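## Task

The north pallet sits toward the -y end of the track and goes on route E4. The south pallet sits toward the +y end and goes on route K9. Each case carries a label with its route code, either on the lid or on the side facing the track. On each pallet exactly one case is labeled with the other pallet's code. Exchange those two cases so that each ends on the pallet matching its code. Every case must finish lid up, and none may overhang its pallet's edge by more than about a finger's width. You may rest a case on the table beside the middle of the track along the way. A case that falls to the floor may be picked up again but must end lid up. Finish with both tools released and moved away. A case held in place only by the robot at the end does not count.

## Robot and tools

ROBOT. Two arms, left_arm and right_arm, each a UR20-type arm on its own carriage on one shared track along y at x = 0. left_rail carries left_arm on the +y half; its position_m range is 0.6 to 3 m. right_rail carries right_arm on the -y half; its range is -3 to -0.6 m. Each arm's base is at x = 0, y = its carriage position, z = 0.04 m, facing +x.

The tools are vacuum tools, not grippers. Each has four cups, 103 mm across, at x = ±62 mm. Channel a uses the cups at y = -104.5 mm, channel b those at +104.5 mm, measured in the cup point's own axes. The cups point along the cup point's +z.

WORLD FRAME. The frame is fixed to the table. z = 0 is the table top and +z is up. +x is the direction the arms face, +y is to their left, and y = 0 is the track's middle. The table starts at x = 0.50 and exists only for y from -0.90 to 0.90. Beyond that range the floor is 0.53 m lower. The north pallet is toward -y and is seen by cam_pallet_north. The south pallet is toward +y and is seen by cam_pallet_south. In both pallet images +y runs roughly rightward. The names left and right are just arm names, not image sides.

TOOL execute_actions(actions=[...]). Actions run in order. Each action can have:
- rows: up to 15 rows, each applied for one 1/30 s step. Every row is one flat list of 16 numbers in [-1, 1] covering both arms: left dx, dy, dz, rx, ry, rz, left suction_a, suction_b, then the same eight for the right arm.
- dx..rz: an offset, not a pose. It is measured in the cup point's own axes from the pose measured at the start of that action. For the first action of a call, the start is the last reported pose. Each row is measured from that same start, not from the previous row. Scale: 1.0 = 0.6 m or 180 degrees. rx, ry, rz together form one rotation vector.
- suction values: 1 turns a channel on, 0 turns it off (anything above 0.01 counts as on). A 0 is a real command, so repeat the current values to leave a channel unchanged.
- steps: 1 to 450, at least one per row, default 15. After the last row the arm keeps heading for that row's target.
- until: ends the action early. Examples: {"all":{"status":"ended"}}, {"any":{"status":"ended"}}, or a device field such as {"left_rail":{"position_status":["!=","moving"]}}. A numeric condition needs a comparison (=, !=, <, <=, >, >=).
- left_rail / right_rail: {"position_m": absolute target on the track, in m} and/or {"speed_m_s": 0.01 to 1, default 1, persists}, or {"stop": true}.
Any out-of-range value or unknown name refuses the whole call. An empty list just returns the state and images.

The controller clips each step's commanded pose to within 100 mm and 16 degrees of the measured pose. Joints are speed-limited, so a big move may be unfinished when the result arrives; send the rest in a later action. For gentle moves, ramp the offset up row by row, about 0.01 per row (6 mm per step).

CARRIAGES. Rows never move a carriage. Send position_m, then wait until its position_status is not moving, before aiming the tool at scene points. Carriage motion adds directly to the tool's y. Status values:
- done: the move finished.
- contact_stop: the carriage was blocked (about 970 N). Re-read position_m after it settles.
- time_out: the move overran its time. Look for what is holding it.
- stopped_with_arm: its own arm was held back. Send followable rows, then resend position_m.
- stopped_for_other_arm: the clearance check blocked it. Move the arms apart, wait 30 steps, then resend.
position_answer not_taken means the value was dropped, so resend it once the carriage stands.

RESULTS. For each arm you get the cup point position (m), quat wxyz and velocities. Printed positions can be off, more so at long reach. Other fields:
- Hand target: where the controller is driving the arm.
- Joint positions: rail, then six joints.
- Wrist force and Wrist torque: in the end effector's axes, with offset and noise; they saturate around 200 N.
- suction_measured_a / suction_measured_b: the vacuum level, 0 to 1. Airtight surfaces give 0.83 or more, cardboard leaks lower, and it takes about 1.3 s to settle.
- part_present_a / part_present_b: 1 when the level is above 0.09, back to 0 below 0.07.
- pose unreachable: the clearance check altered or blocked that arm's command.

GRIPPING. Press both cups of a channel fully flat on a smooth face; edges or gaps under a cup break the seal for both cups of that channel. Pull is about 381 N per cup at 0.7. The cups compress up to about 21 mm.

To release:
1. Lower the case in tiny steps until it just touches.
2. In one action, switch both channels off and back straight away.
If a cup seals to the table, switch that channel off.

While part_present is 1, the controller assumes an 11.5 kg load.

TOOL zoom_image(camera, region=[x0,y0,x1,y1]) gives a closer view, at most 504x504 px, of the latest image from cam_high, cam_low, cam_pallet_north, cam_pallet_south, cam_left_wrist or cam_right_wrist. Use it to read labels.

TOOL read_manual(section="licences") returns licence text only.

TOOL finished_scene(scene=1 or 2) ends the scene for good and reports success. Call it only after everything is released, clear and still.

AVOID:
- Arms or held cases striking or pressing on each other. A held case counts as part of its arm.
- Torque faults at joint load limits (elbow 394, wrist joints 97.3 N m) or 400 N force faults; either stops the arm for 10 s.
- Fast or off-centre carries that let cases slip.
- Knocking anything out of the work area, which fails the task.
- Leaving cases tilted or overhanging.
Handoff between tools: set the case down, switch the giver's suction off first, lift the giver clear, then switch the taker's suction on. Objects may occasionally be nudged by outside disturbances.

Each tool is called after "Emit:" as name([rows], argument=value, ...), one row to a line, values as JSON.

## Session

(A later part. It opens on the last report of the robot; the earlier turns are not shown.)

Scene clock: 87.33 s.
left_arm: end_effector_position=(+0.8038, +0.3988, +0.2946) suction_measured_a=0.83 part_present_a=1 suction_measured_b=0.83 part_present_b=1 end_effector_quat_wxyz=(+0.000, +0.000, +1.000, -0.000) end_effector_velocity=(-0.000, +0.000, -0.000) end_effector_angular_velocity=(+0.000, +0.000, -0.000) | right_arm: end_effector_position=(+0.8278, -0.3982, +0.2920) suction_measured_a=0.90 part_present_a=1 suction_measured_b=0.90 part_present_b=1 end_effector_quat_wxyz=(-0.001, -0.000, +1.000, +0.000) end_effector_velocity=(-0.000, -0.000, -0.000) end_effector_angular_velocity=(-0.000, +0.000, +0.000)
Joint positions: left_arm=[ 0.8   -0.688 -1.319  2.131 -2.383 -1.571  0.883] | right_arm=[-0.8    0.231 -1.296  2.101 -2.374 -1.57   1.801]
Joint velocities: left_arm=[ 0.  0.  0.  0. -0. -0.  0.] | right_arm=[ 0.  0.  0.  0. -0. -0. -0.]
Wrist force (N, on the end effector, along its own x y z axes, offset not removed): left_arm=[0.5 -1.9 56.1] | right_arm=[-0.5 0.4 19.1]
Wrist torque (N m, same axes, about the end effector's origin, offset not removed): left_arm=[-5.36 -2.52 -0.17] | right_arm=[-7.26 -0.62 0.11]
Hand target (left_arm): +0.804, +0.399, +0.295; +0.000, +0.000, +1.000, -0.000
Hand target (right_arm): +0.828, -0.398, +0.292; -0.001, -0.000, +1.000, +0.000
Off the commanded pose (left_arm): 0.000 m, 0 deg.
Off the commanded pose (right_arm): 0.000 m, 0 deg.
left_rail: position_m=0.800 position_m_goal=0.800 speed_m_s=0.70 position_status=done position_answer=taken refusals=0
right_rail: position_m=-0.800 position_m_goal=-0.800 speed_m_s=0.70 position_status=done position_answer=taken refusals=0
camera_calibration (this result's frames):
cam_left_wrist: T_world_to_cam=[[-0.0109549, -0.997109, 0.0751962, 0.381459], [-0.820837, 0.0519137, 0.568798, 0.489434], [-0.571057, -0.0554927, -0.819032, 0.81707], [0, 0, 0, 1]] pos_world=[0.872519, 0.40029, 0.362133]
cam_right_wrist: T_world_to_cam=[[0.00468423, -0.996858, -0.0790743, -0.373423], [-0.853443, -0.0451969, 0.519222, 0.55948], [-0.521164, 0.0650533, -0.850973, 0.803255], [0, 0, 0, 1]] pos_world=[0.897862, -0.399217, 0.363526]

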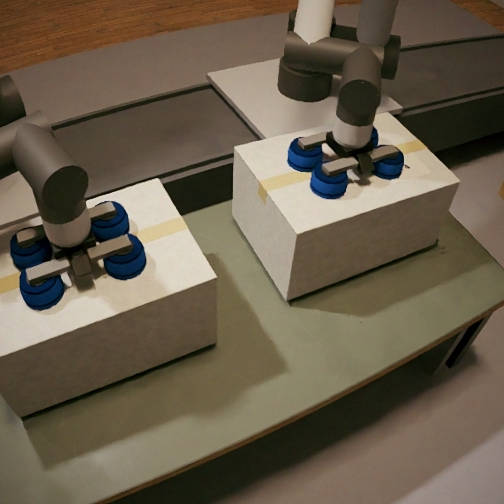

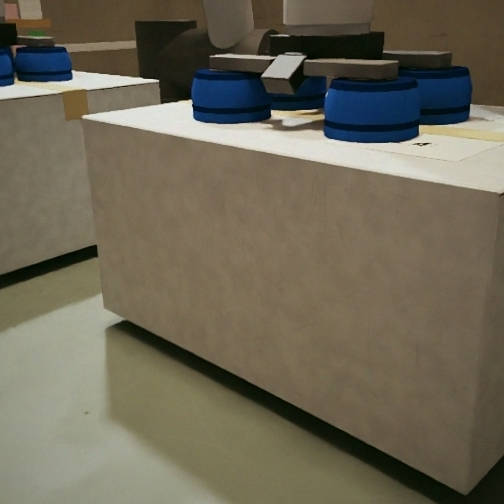

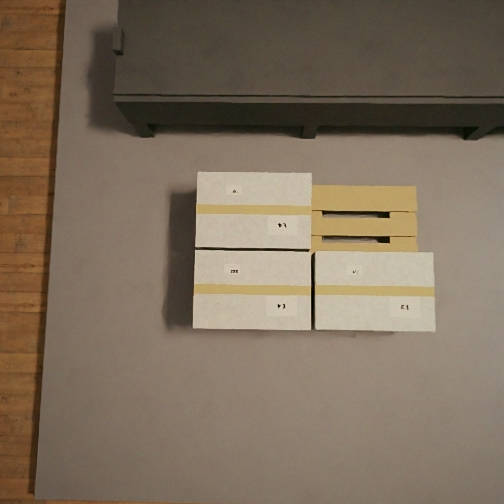

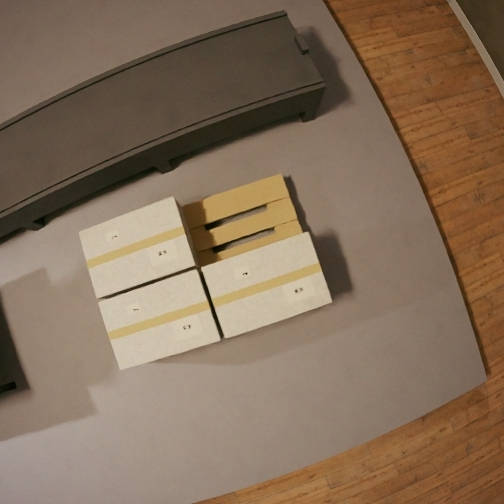

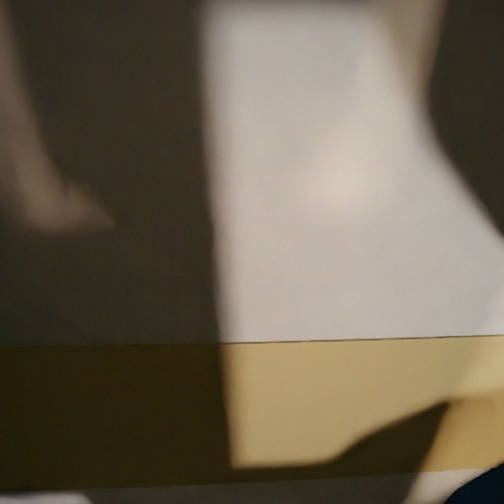

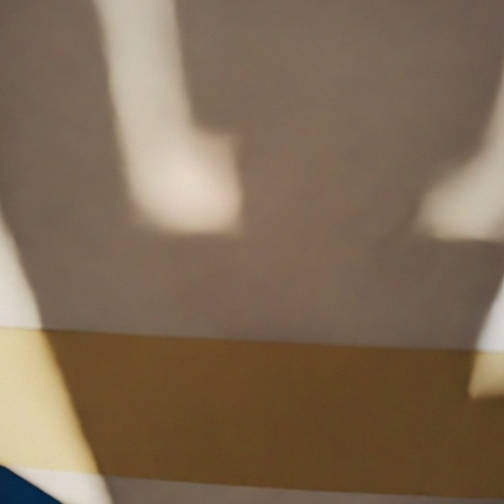

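Emit:
execute_actions([
  {"rows":[[0,0,0.012,0,0,0,1,1,0,0,0.012,0,0,0,1,1],[0,0,0.025,0,0,0,1,1,0,0,0.025,0,0,0,1,1]],"steps":25},
  {"rows":[[0,0,-0.3,0,0,0,0,0,0,-0.5,-0.3,0,0,0,0,0]],"steps":12},
  {"rows":[[0,0,-0.15,0,0,0,0,0,0,-0.5,-0.15,0,0,0,0,0]],"steps":40},
  {"right_rail":{"position_m":-2.0,"speed_m_s":1},"steps":120,"until":{"all":{"status":"ended"}}},
  {"left_rail":{"position_m":0.6},"rows":[[0.04,-0.99,0,0,0,0,0,0,0,0,0,0,0,0,0,0]],"steps":90},
])

Scene clock: 102.03 s.
left_arm: end_effector_position=(+0.7793, -0.3946, +0.5280) suction_measured_a=0.00 part_present_a=0 suction_measured_b=0.00 part_present_b=0 end_effector_quat_wxyz=(+0.004, +0.000, +1.000, -0.003) end_effector_velocity=(+0.000, -0.000, -0.000) end_effector_angular_velocity=(+0.000, +0.000, -0.000) | right_arm: end_effector_position=(+0.8280, -2.0391, +0.4515) suction_measured_a=0.00 part_present_a=0 suction_measured_b=0.00 part_present_b=0 end_effector_quat_wxyz=(+0.001, +0.001, +1.000, -0.000) end_effector_velocity=(-0.000, +0.000, +0.000) end_effector_angular_velocity=(-0.000, -0.000, +0.000)
Joint positions: left_arm=[ 0.6   -1.067 -1.097  1.416 -1.9   -1.568  0.505] | right_arm=[-2.    -0.292 -1.531  2.109 -2.15  -1.571  1.281]
Joint velocities: left_arm=[ 0. -0.  0. -0.  0. -0.  0.] | right_arm=[ 0.  0. -0. -0.  0. -0.  0.]
Wrist force (N, on the end effector, along its own x y z axes, offset not removed): left_arm=[-1.6 3.7 1.1] | right_arm=[-4.1 2.3 -3.3]
Wrist torque (N m, same axes, about the end effector's origin, offset not removed): left_arm=[0.24 0.60 -0.20] | right_arm=[0.38 0.76 0.25]
Hand target (left_arm): +0.779, -0.394, +0.528; +0.004, +0.000, +1.000, -0.003
Hand target (right_arm): +0.828, -2.039, +0.451; +0.001, +0.001, +1.000, -0.000
Off the commanded pose (left_arm): 0.000 m, 0 deg.
Off the commanded pose (right_arm): 0.000 m, 0 deg.
left_rail: position_m=0.600 position_m_goal=0.600 speed_m_s=0.70 position_status=done position_answer=taken refusals=0
right_rail: position_m=-2.000 position_m_goal=-2.000 speed_m_s=1.00 position_status=done position_answer=taken refusals=0
camera_calibration (this result's frames):
cam_left_wrist: T_world_to_cam=[[-0.0115694, -0.996627, 0.0812402, -0.429977], [-0.824852, 0.0554378, 0.562624, 0.38554], [-0.565231, -0.0605019, -0.822711, 0.945623], [0, 0, 0, 1]] pos_world=[0.847534, -0.392688, 0.595991]
cam_right_wrist: T_world_to_cam=[[0.00183466, -0.996964, -0.0778399, -1.99497], [-0.855462, -0.0418752, 0.51617, 0.412545], [-0.517862, 0.0656421, -0.852942, 1.04524], [0, 0, 0, 1]] pos_world=[0.897865, -2.04025, 0.523294]

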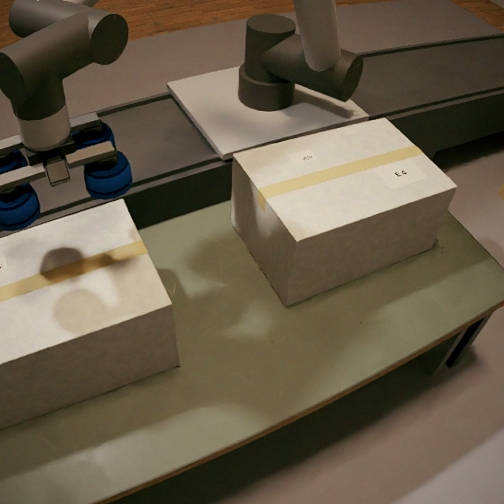

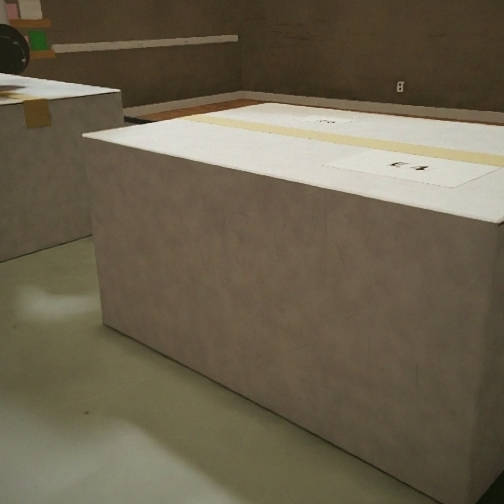

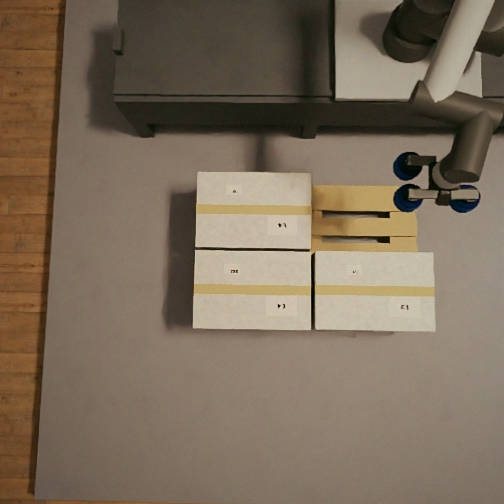

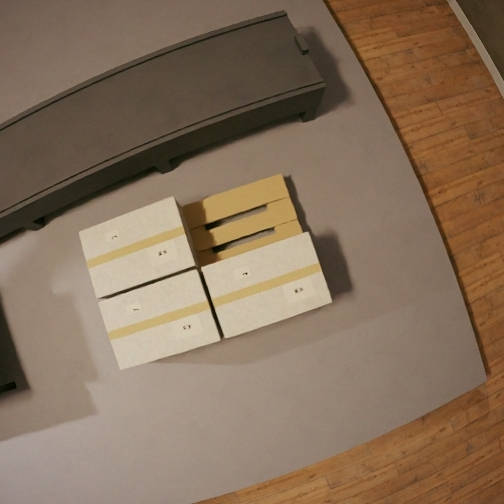

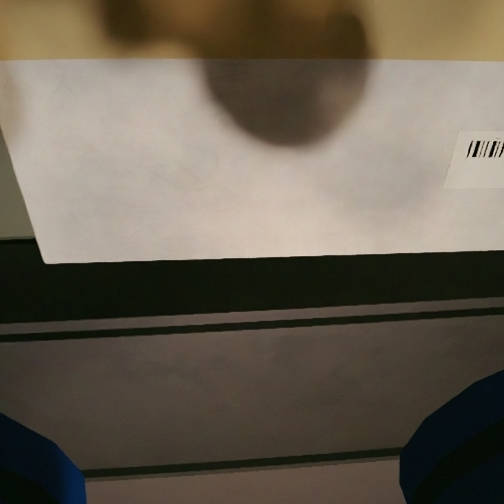

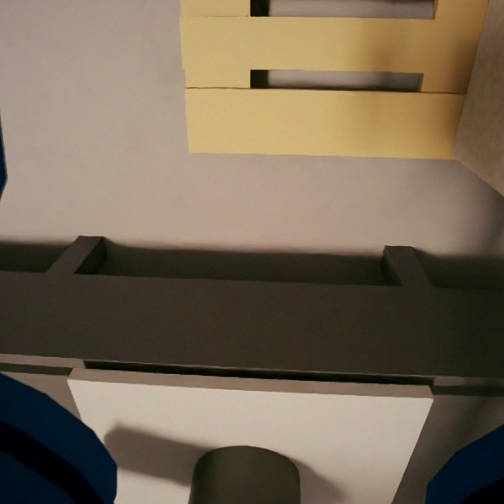

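Emit:
execute_actions([
  {"rows":[[-0.082,-0.043,0.33,0,0,0,0,0,0,0,0,0,0,0,0,0]],"steps":45},
  {"rows":[[0,0,0.03,0,0,0,1,1,0,0,0,0,0,0,0,0],[0,0,0.06,0,0,0,1,1,0,0,0,0,0,0,0,0],[0,0,0.085,0,0,0,1,1,0,0,0,0,0,0,0,0]],"steps":55},
])

Scene clock: 115.47 s.
left_arm: end_effector_position=(+0.8306, -0.4222, +0.2795) suction_measured_a=0.83 part_present_a=1 suction_measured_b=0.83 part_present_b=1 end_effector_quat_wxyz=(+0.004, +0.000, +1.000, -0.003) end_effector_velocity=(-0.000, -0.000, -0.000) end_effector_angular_velocity=(-0.000, +0.000, -0.000) | right_arm: end_effector_position=(+0.8280, -2.0391, +0.4515) suction_measured_a=0.00 part_present_a=0 suction_measured_b=0.00 part_present_b=0 end_effector_quat_wxyz=(+0.001, +0.001, +1.000, -0.000) end_effector_velocity=(+0.000, -0.000, -0.000) end_effector_angular_velocity=(+0.000, +0.000, -0.000)
Joint positions: left_arm=[ 0.6   -1.042 -0.915  1.484 -2.15  -1.568  0.529] | right_arm=[-2.    -0.292 -1.531  2.109 -2.15  -1.571  1.281]
Joint velocities: left_arm=[ 0. -0. -0.  0. -0. -0. -0.] | right_arm=[ 0. -0.  0. -0.  0. -0.  0.]
Wrist force (N, on the end effector, along its own x y z axes, offset not removed): left_arm=[2.3 -0.2 20.3] | right_arm=[-3.8 -3.8 0.1]
Wrist torque (N m, same axes, about the end effector's origin, offset not removed): left_arm=[-19.64 -0.61 -0.07] | right_arm=[-0.47 0.68 0.15]
Hand target (left_arm): +0.831, -0.422, +0.280; +0.004, +0.000, +1.000, -0.003
Hand target (right_arm): +0.828, -2.039, +0.451; +0.001, +0.001, +1.000, -0.000
Off the commanded pose (left_arm): 0.000 m, 0 deg.
Off the commanded pose (right_arm): 0.000 m, 0 deg.
left_rail: position_m=0.600 position_m_goal=0.600 speed_m_s=0.70 position_status=done position_answer=taken refusals=0
right_rail: position_m=-2.000 position_m_goal=-2.000 speed_m_s=1.00 position_status=done position_answer=taken refusals=0
camera_calibration (this result's frames):
cam_left_wrist: T_world_to_cam=[[-0.0115654, -0.996627, 0.0812449, -0.436715], [-0.824866, 0.0554356, 0.562604, 0.569179], [-0.56521, -0.0605094, -0.822725, 0.768476], [0, 0, 0, 1]] pos_world=[0.898796, -0.420295, 0.347504]
cam_right_wrist: T_world_to_cam=[[0.00183497, -0.996964, -0.07784, -1.99497], [-0.855462, -0.0418755, 0.51617, 0.412545], [-0.517862, 0.065642, -0.852942, 1.04524], [0, 0, 0, 1]] pos_world=[0.897865, -2.04025, 0.523294]

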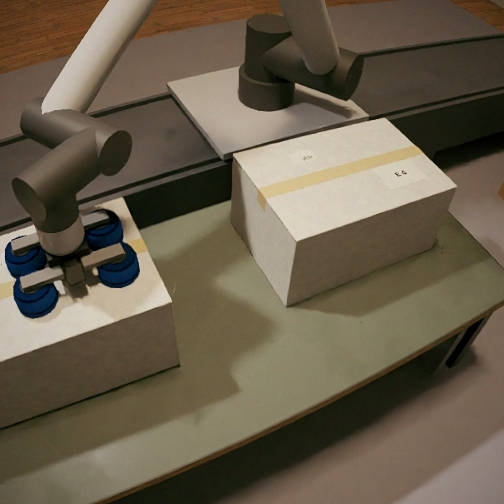

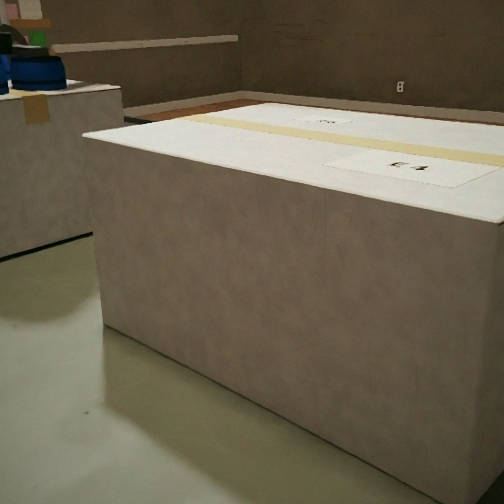

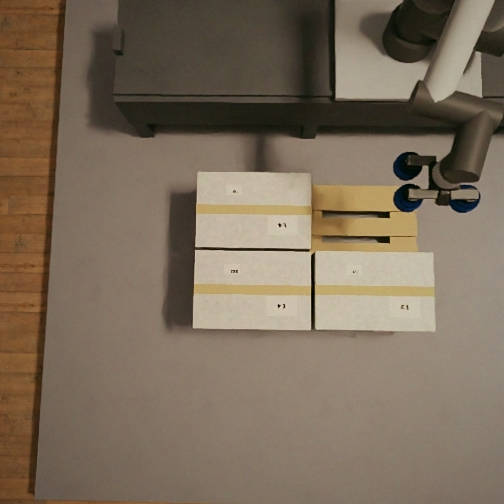

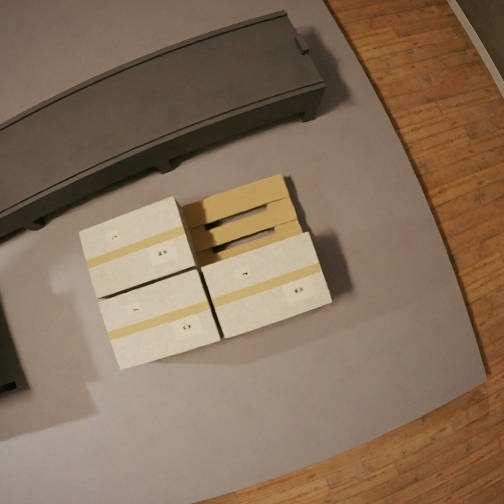

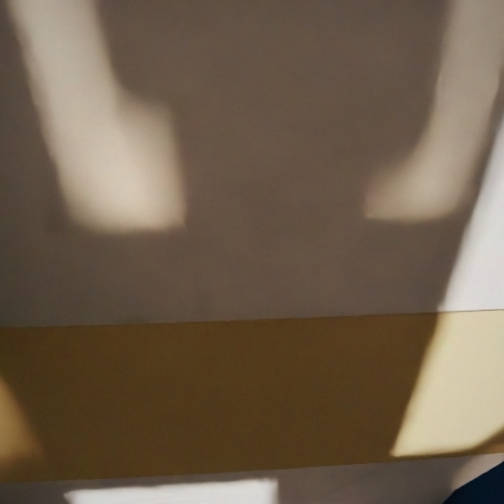

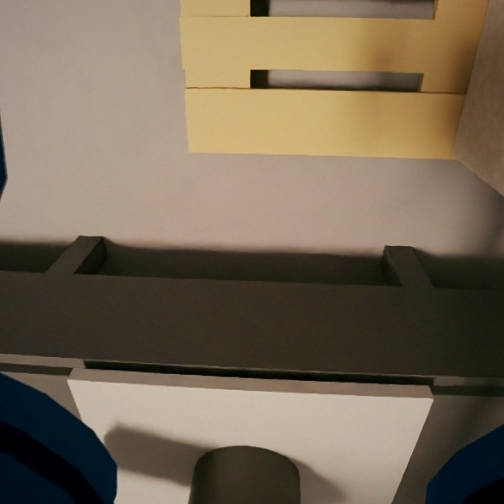

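Emit:
execute_actions([
  {"rows":[[0,0,-0.12,0,0,0,0,0,0,0,0,0,0,0,0,0]],"steps":30},
  {"rows":[[0,-0.18,0,0,0,0,0,0,0,0,0,0,0,0,0,0]],"steps":30},
  {"rows":[[0,0,0.05,0,0,0,0,0,0,0,0,0,0,0,0,0],[0,0,0.09,0,0,0,1,1,0,0,0,0,0,0,0,0],[0,0,0.115,0,0,0,1,1,0,0,0,0,0,0,0,0]],"steps":55},
  {"rows":[[0,0,-0.02,0,0,0,1,1,0,0,0,0,0,0,0,0],[0,0,-0.06,0,0,0,1,1,0,0,0,0,0,0,0,0],[0,0,-0.12,0,0,0,1,1,0,0,0,0,0,0,0,0],[0,0,-0.3,0,0,0,1,1,0,0,0,0,0,0,0,0]],"steps":60},
])

Scene clock: 131.13 s.
left_arm: end_effector_position=(+0.8289, -0.5285, +0.4633) suction_measured_a=0.83 part_present_a=1 suction_measured_b=0.83 part_present_b=1 end_effector_quat_wxyz=(+0.004, +0.000, +1.000, -0.003) end_effector_velocity=(-0.000, +0.000, +0.000) end_effector_angular_velocity=(-0.000, -0.000, -0.000) | right_arm: end_effector_position=(+0.8280, -2.0391, +0.4515) suction_measured_a=0.00 part_present_a=0 suction_measured_b=0.00 part_present_b=0 end_effector_quat_wxyz=(+0.001, +0.001, +1.000, -0.000) end_effector_velocity=(-0.000, +0.000, +0.000) end_effector_angular_velocity=(-0.000, -0.000, -0.000)
Joint positions: left_arm=[ 0.6   -1.082 -0.915  1.206 -1.872 -1.567  0.489] | right_arm=[-2.    -0.292 -1.531  2.109 -2.15  -1.571  1.281]
Joint velocities: left_arm=[ 0. -0. -0. -0.  0.  0. -0.] | right_arm=[ 0.  0. -0.  0.  0.  0.  0.]
Wrist force (N, on the end effector, along its own x y z axes, offset not removed): left_arm=[3.9 1.3 17.6] | right_arm=[-2.3 -0.7 -3.3]
Wrist torque (N m, same axes, about the end effector's origin, offset not removed): left_arm=[-5.73 -0.39 -0.12] | right_arm=[0.04 0.62 0.37]
Hand target (left_arm): +0.829, -0.529, +0.463; +0.004, +0.000, +1.000, -0.003
Hand target (right_arm): +0.828, -2.039, +0.451; +0.001, +0.001, +1.000, -0.000
Off the commanded pose (left_arm): 0.000 m, 0 deg.
Off the commanded pose (right_arm): 0.000 m, 0 deg.
left_rail: position_m=0.600 position_m_goal=0.600 speed_m_s=0.70 position_status=done position_answer=taken refusals=0
right_rail: position_m=-2.000 position_m_goal=-2.000 speed_m_s=1.00 position_status=done position_answer=taken refusals=0
camera_calibration (this result's frames):
cam_left_wrist: T_world_to_cam=[[-0.0115649, -0.996627, 0.0812467, -0.557602], [-0.824866, 0.0554361, 0.562603, 0.470283], [-0.565209, -0.0605112, -0.822725, 0.912306], [0, 0, 0, 1]] pos_world=[0.897116, -0.526588, 0.531298]
cam_right_wrist: T_world_to_cam=[[0.00183496, -0.996964, -0.0778399, -1.99497], [-0.855462, -0.0418755, 0.51617, 0.412545], [-0.517862, 0.0656419, -0.852942, 1.04524], [0, 0, 0, 1]] pos_world=[0.897865, -2.04025, 0.523294]

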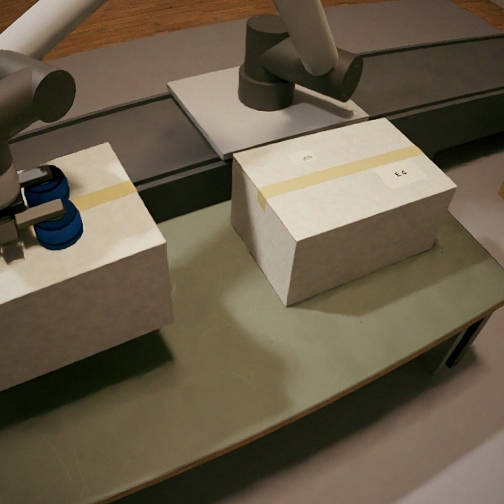

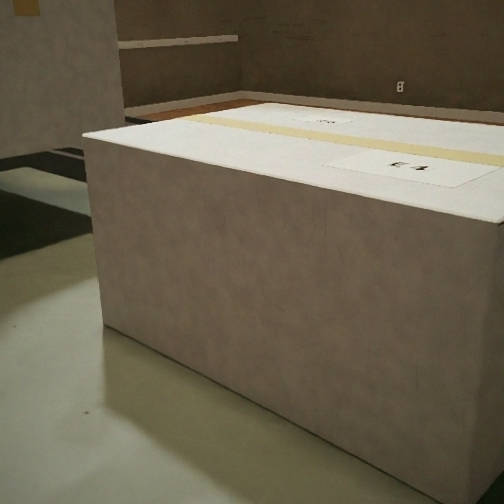

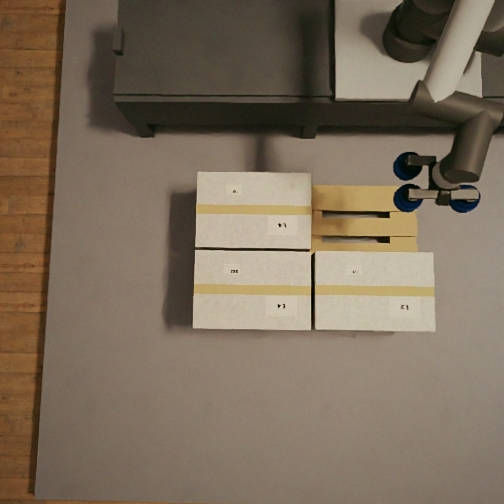

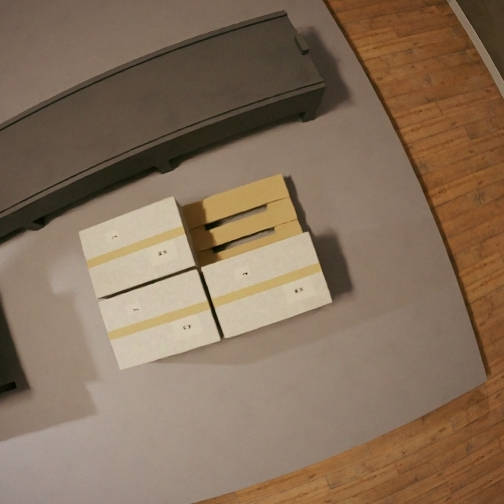

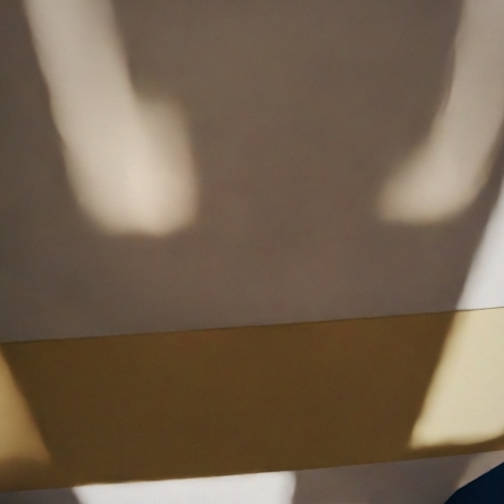

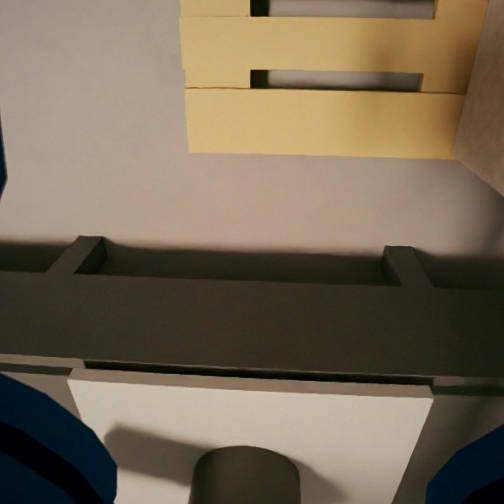

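Emit:
execute_actions([
  {"rows":[[0,0,-0.05,0,0,0,1,1,0,0,0,0,0,0,0,0],[0,0,-0.15,0,0,0,1,1,0,0,0,0,0,0,0,0],[0,0,-0.38,0,0,0,1,1,0,0,0,0,0,0,0,0]],"steps":50},
  {"left_rail":{"position_m":2.735,"speed_m_s":0.6},"steps":250,"until":{"all":{"status":"ended"}}},
  {"right_rail":{"position_m":-0.6},"rows":[[0,0.05,0,0,0,0,1,1,0,0,-0.2,0,0,0,0,0],[0,0.12,0,0,0,0,1,1,0,0,-0.2,0,0,0,0,0],[0,0.2,0,0,0,0,1,1,0,0,-0.2,0,0,0,0,0],[0,0.97,0,0,0,0,1,1,0,0,-0.2,0,0,0,0,0]],"steps":120},
  {"rows":[[0,0.05,0,0,0,0,1,1,0.04,0.95,0,0,0,0,0,0],[0,0.12,0,0,0,0,1,1,0.04,0.95,0,0,0,0,0,0],[0,0.27,0,0,0,0,1,1,0.04,0.95,0,0,0,0,0,0]],"steps":100},
])

Scene clock: 154.53 s.
left_arm: end_effector_position=(+0.8277, +2.3519, +0.6863) suction_measured_a=0.83 part_present_a=1 suction_measured_b=0.83 part_present_b=1 end_effector_quat_wxyz=(+0.004, +0.000, +1.000, -0.003) end_effector_velocity=(+0.000, +0.000, -0.000) end_effector_angular_velocity=(+0.000, +0.000, -0.000) | right_arm: end_effector_position=(+0.8044, -0.0688, +0.5700) suction_measured_a=0.00 part_present_a=0 suction_measured_b=0.00 part_present_b=0 end_effector_quat_wxyz=(+0.000, +0.001, +1.000, -0.001) end_effector_velocity=(-0.000, -0.000, -0.000) end_effector_angular_velocity=(-0.000, +0.000, -0.000)
Joint positions: left_arm=[ 2.735 -0.655 -1.55   1.779 -1.81  -1.571  0.916] | right_arm=[-0.6    0.374 -1.445  1.829 -1.955 -1.573  1.947]
Joint velocities: left_arm=[ 0.  0.  0. -0.  0.  0.  0.] | right_arm=[ 0. -0.  0.  0.  0. -0.  0.]
Wrist force (N, on the end effector, along its own x y z axes, offset not removed): left_arm=[3.1 -0.9 17.9] | right_arm=[-2.2 -0.4 -0.4]
Wrist torque (N m, same axes, about the end effector's origin, offset not removed): left_arm=[-5.95 -0.34 -0.08] | right_arm=[-0.15 0.54 0.17]
Hand target (left_arm): +0.828, +2.352, +0.686; +0.004, +0.000, +1.000, -0.003
Hand target (right_arm): +0.804, -0.069, +0.570; +0.000, +0.001, +1.000, -0.001
Off the commanded pose (left_arm): 0.000 m, 0 deg.
Off the commanded pose (right_arm): 0.001 m, 0 deg.
left_rail: position_m=2.735 position_m_goal=2.735 speed_m_s=0.60 position_status=done position_answer=taken refusals=0
right_rail: position_m=-0.600 position_m_goal=-0.600 speed_m_s=1.00 position_status=done position_answer=taken refusals=0
camera_calibration (this result's frames):
cam_left_wrist: T_world_to_cam=[[-0.0114936, -0.996625, 0.0812852, 2.29486], [-0.82509, 0.0553753, 0.562281, 0.18465], [-0.564884, -0.0606051, -0.822942, 1.2695], [0, 0, 0, 1]] pos_world=[0.895849, 2.35382, 0.754362]
cam_right_wrist: T_world_to_cam=[[0.00178729, -0.997074, -0.0764216, -0.0221553], [-0.855161, -0.041138, 0.516728, 0.413196], [-0.51836, 0.0644292, -0.852732, 1.00492], [0, 0, 0, 1]] pos_world=[0.874298, -0.0698385, 0.641722]

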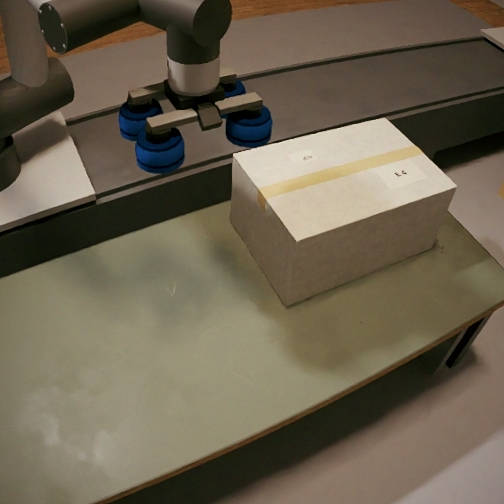

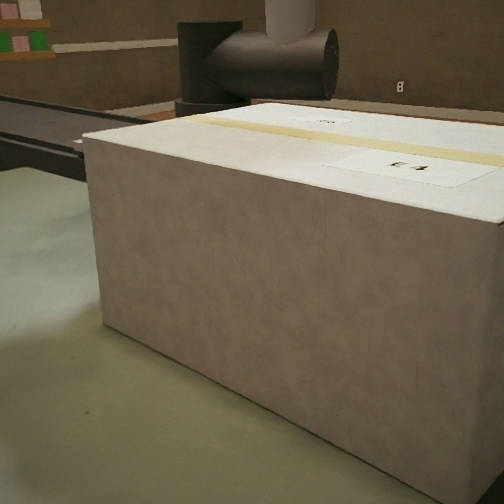

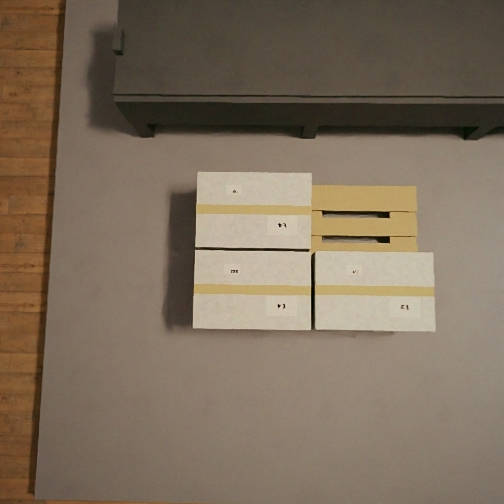

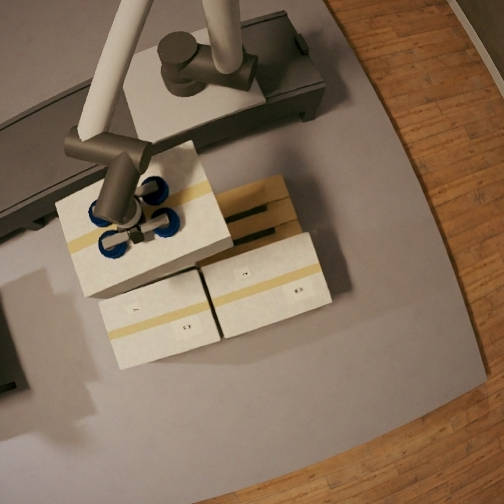

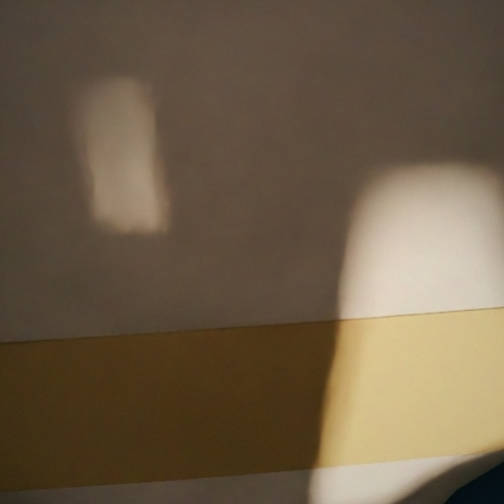

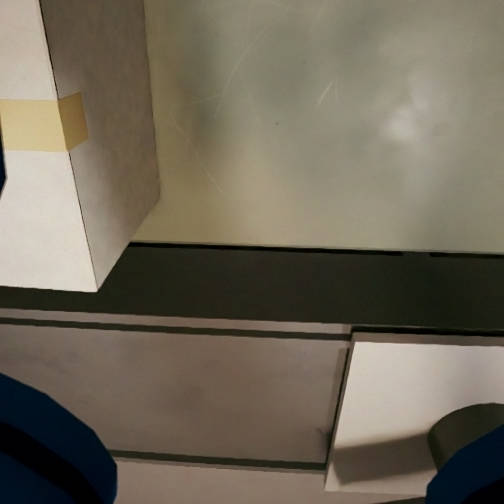

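Emit:
execute_actions([
  {"rows":[[0,0.05,0,0,0,0,1,1,0,0.78,0,0,0,0,0,0],[0,0.12,0,0,0,0.005,1,1,0,0.78,0,0,0,0,0,0],[0,0.2,0,0,0,0.01,1,1,0,0.78,0,0,0,0,0,0],[0.04,0.64,0,0,0,0.0167,1,1,0,0.78,0,0,0,0,0,0]],"steps":80},
  {"rows":[[0,0,0.05,0,0,0,1,1,0,0,0.35,0,0,0,0,0],[0,0,0.15,0,0,0,1,1,0,0,0.35,0,0,0,0,0],[0,0,0.7,0,0,0,1,1,0,0,0.35,0,0,0,0,0]],"steps":90},
  {"rows":[[0,0,0,0,0,0,1,1,0,0,0.05,0,0,0,0,0],[0,0,0,0,0,0,1,1,0,0,0.09,0,0,0,1,1],[0,0,0,0,0,0,1,1,0,0,0.12,0,0,0,1,1]],"steps":55},
])

Scene clock: 172.17 s.
left_arm: end_effector_position=(+0.8080, +2.7329, +0.2634) suction_measured_a=0.83 part_present_a=1 suction_measured_b=0.83 part_present_b=1 end_effector_quat_wxyz=(+0.004, +0.026, +1.000, -0.003) end_effector_velocity=(+0.000, +0.000, -0.000) end_effector_angular_velocity=(+0.000, +0.000, -0.000) | right_arm: end_effector_position=(+0.8057, +0.3982, +0.2865) suction_measured_a=0.90 part_present_a=1 suction_measured_b=0.90 part_present_b=1 end_effector_quat_wxyz=(+0.000, +0.001, +1.000, -0.002) end_effector_velocity=(+0.000, -0.000, +0.000) end_effector_angular_velocity=(-0.000, -0.000, -0.000)
Joint positions: left_arm=[ 2.735 -0.252 -1.374  2.275 -2.482 -1.575  1.371] | right_arm=[-0.6    0.735 -0.951  1.536 -2.155 -1.574  2.308]
Joint velocities: left_arm=[ 0. -0.  0. -0.  0.  0.  0.] | right_arm=[ 0.  0.  0. -0. -0. -0.  0.]
Wrist force (N, on the end effector, along its own x y z axes, offset not removed): left_arm=[1.1 -2.6 17.8] | right_arm=[-4.1 3.1 49.8]
Wrist torque (N m, same axes, about the end effector's origin, offset not removed): left_arm=[-6.31 -0.06 -0.02] | right_arm=[-4.54 -2.54 0.22]
Hand target (left_arm): +0.808, +2.733, +0.263; +0.004, +0.026, +1.000, -0.003
Hand target (right_arm): +0.806, +0.398, +0.287; +0.000, +0.001, +1.000, -0.002
Off the commanded pose (left_arm): 0.000 m, 0 deg.
Off the commanded pose (right_arm): 0.000 m, 0 deg.
left_rail: position_m=2.735 position_m_goal=2.735 speed_m_s=0.60 position_status=done position_answer=taken refusals=0
right_rail: position_m=-0.600 position_m_goal=-0.600 speed_m_s=1.00 position_status=done position_answer=taken refusals=0
camera_calibration (this result's frames):
cam_left_wrist: T_world_to_cam=[[-0.0637888, -0.994701, 0.0806296, 2.74589], [-0.821403, 0.0982168, 0.561828, 0.265215], [-0.56677, -0.0303911, -0.823315, 0.85248], [0, 0, 0, 1]] pos_world=[0.876166, 2.7312, 0.331454]
cam_right_wrist: T_world_to_cam=[[0.00183815, -0.99714, -0.0755507, 0.421477], [-0.855181, -0.0407275, 0.516727, 0.579819], [-0.518326, 0.0636597, -0.85281, 0.734075], [0, 0, 0, 1]] pos_world=[0.875566, 0.397155, 0.358262]

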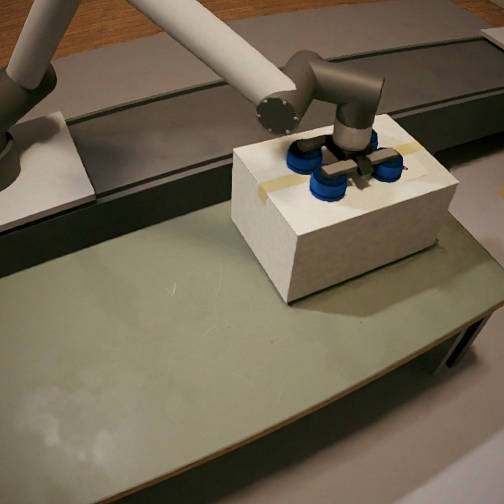

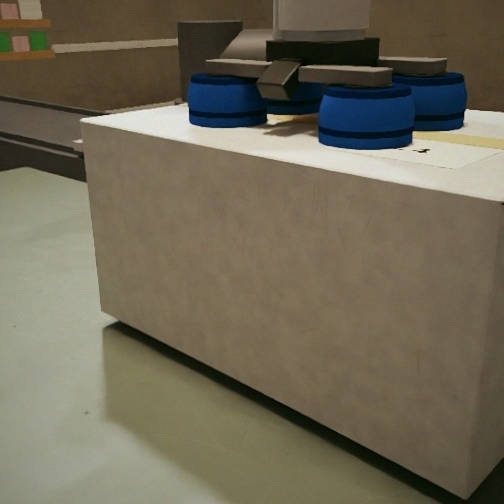

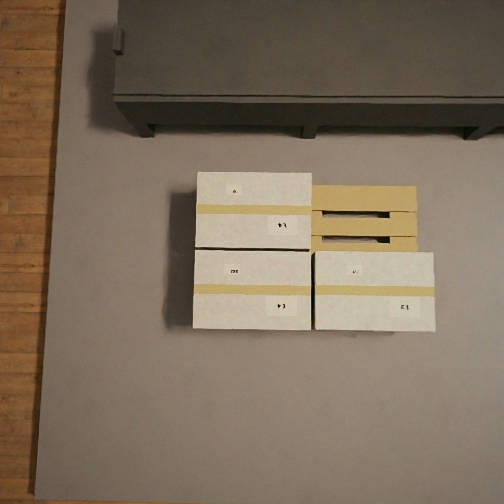

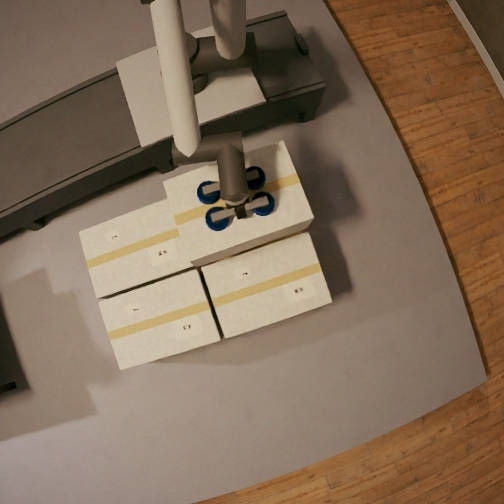

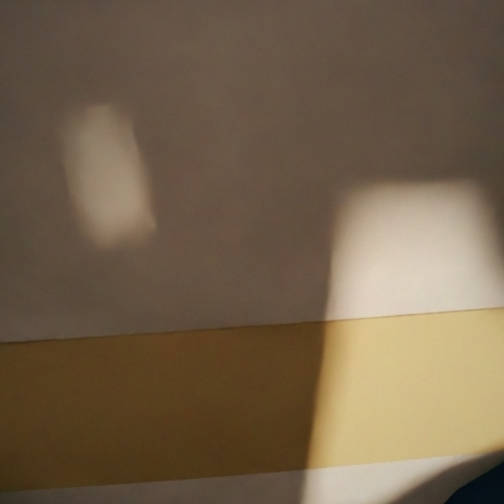

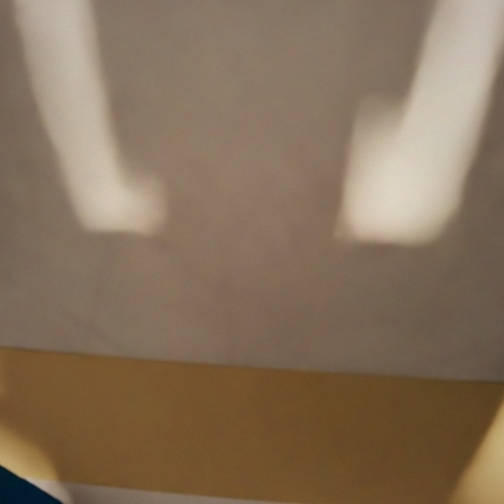

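Emit:
execute_actions([
  {"rows":[[0,0,0.02,0,0,0,1,1,0,0,-0.03,0,0,0,1,1],[0,0,0.05,0,0,0,1,1,0,0,-0.08,0,0,0,1,1],[0,0,0.05,0,0,0,1,1,0,0,-0.15,0,0,0,1,1],[0,0,0.05,0,0,0,1,1,0,0,-0.28,0,0,0,1,1]],"steps":50},
  {"right_rail":{"position_m":-2.134,"speed_m_s":0.6},"steps":200,"until":{"all":{"status":"ended"}}},
  {"rows":[[0,0,0,0,0,0,1,1,0,-0.05,0,0,0,0,1,1],[0,0,0,0,0,0,1,1,0,-0.12,0,0,0,0,1,1],[0,0,0,0,0,0,1,1,0,-0.2,0,0,0,0,1,1],[0,0,0,0,0,0,1,1,0,-1,0,0,0,0,1,1]],"steps":110},
  {"rows":[[0,0,0,0,0,0,1,1,0,-0.05,0,0,0,0,1,1],[0,0,0,0,0,0,1,1,0,-0.12,0,0,0,0,1,1],[0,0,0,0,0,0,1,1,0,-0.2,0,0,0,0,1,1],[0,0,0,0,0,0,1,1,-0.03,-0.665,0.1,0,0,0,1,1]],"steps":90},
  {"rows":[[0,0,0,0,0,0,1,1,0,0,0.25,0,0,0,1,1]],"steps":50},
])

Emit:
zoom_image(camera="cam_pallet_south", region=[120, 110, 360, 320])

Emit:
zoom_image(camera="cam_pallet_north", region=[230, 110, 500, 340])

Scene clock: 197.97 s.
left_arm: end_effector_position=(+0.8083, +2.7327, +0.2334) suction_measured_a=0.83 part_present_a=1 suction_measured_b=0.83 part_present_b=1 end_effector_quat_wxyz=(+0.004, +0.026, +1.000, -0.003) end_effector_velocity=(+0.000, -0.000, -0.000) end_effector_angular_velocity=(-0.000, -0.000, -0.000) | right_arm: end_effector_position=(+0.8226, -2.1342, +0.2474) suction_measured_a=0.90 part_present_a=1 suction_measured_b=0.90 part_present_b=1 end_effector_quat_wxyz=(+0.001, +0.001, +1.000, -0.000) end_effector_velocity=(-0.000, -0.000, -0.000) end_effector_angular_velocity=(-0.000, +0.000, +0.000)
Joint positions: left_arm=[ 2.735 -0.252 -1.337  2.291 -2.535 -1.575  1.371] | right_arm=[-2.134 -0.247 -1.34   2.261 -2.493 -1.571  1.326]
Joint velocities: left_arm=[ 0.  0.  0. -0. -0.  0.  0.] | right_arm=[ 0.  0.  0.  0. -0. -0.  0.]
Wrist force (N, on the end effector, along its own x y z axes, offset not removed): left_arm=[0.9 0.5 19.4] | right_arm=[1.7 1.2 55.4]
Wrist torque (N m, same axes, about the end effector's origin, offset not removed): left_arm=[-5.96 -0.14 -0.23] | right_arm=[-4.67 -3.22 0.29]
Hand target (left_arm): +0.808, +2.733, +0.233; +0.004, +0.026, +1.000, -0.003
Hand target (right_arm): +0.823, -2.134, +0.247; +0.001, +0.001, +1.000, -0.000
Off the commanded pose (left_arm): 0.000 m, 0 deg.
Off the commanded pose (right_arm): 0.000 m, 0 deg.
left_rail: position_m=2.735 position_m_goal=2.735 speed_m_s=0.60 position_status=done position_answer=taken refusals=0
right_rail: position_m=-2.134 position_m_goal=-2.134 speed_m_s=0.60 position_status=done position_answer=taken refusals=0
camera_calibration (this result's frames):
cam_left_wrist: T_world_to_cam=[[-0.063789, -0.994701, 0.0806299, 2.74813], [-0.821403, 0.0982171, 0.561828, 0.282342], [-0.56677, -0.0303912, -0.823315, 0.827906], [0, 0, 0, 1]] pos_world=[0.87645, 2.731, 0.301418]
cam_right_wrist: T_world_to_cam=[[0.00190482, -0.996967, -0.0778083, -2.10577], [-0.855435, -0.0419222, 0.516211, 0.50908], [-0.517907, 0.0655766, -0.852919, 0.874461], [0, 0, 0, 1]] pos_world=[0.892385, -2.13538, 0.319205]

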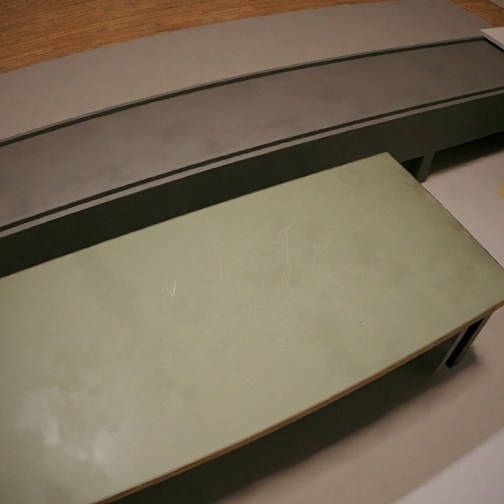

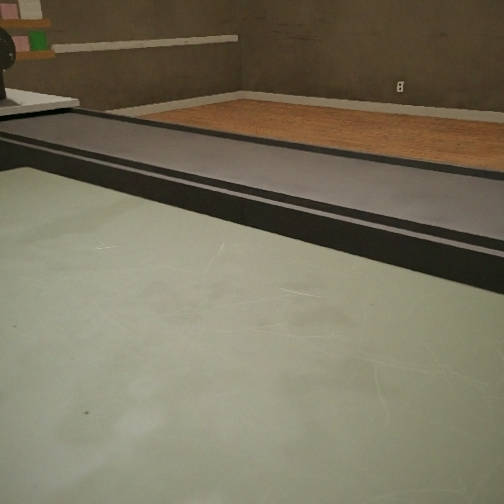

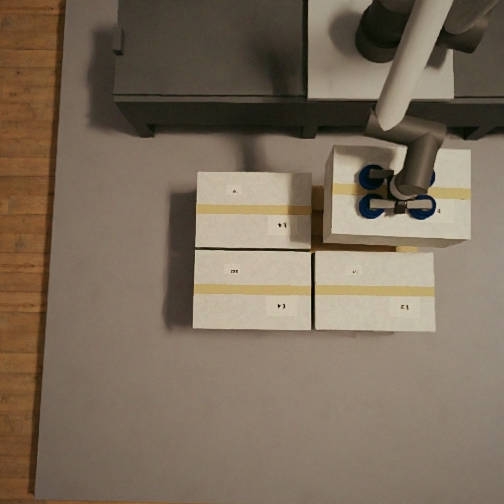

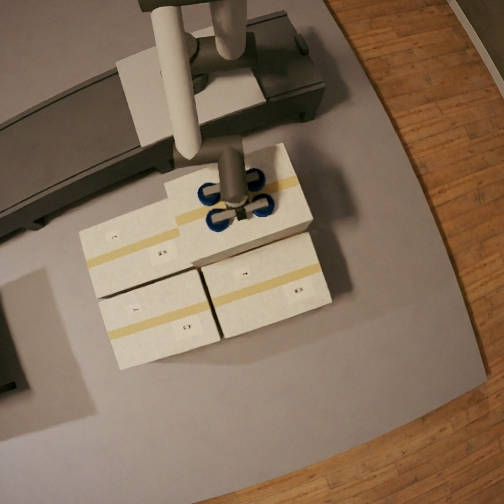

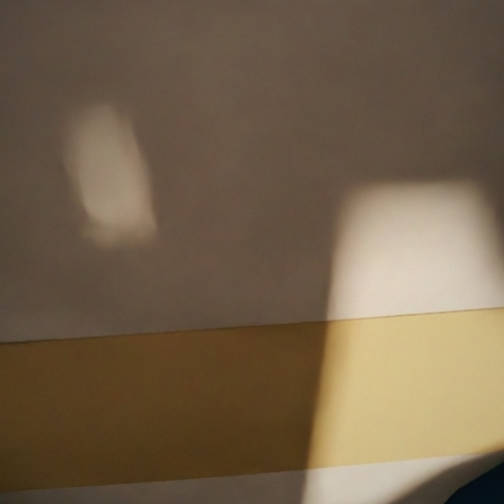

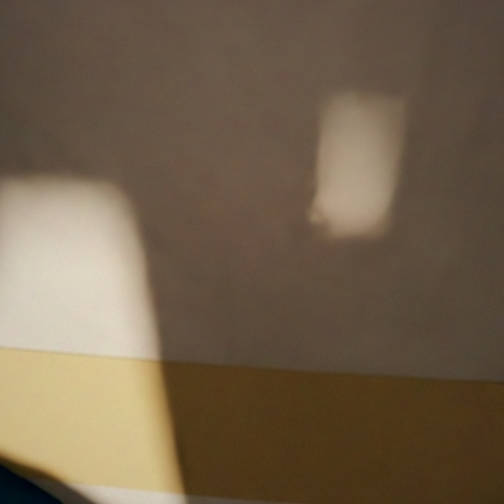

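Region (120, 110, 360, 320) of cam_pallet_south's 504x504 image, scaled by 2.100, with more detail than that image has; it fills the top 441 rows of this view, and the rest is white.

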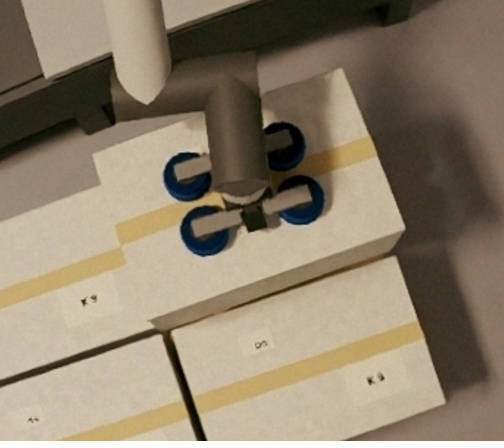

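Region (230, 110, 500, 340) of cam_pallet_north's 504x504 image, scaled by 1.867, with more detail than that image has; it fills the top 429 rows of this view, and the rest is white.

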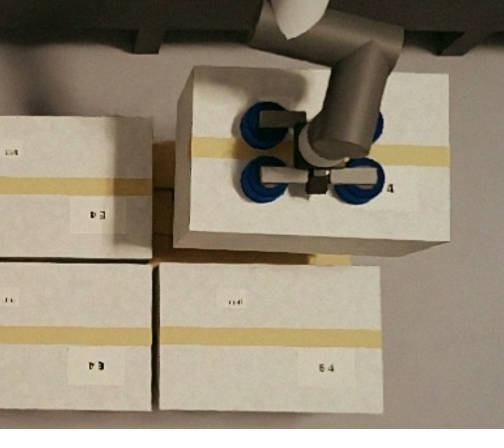

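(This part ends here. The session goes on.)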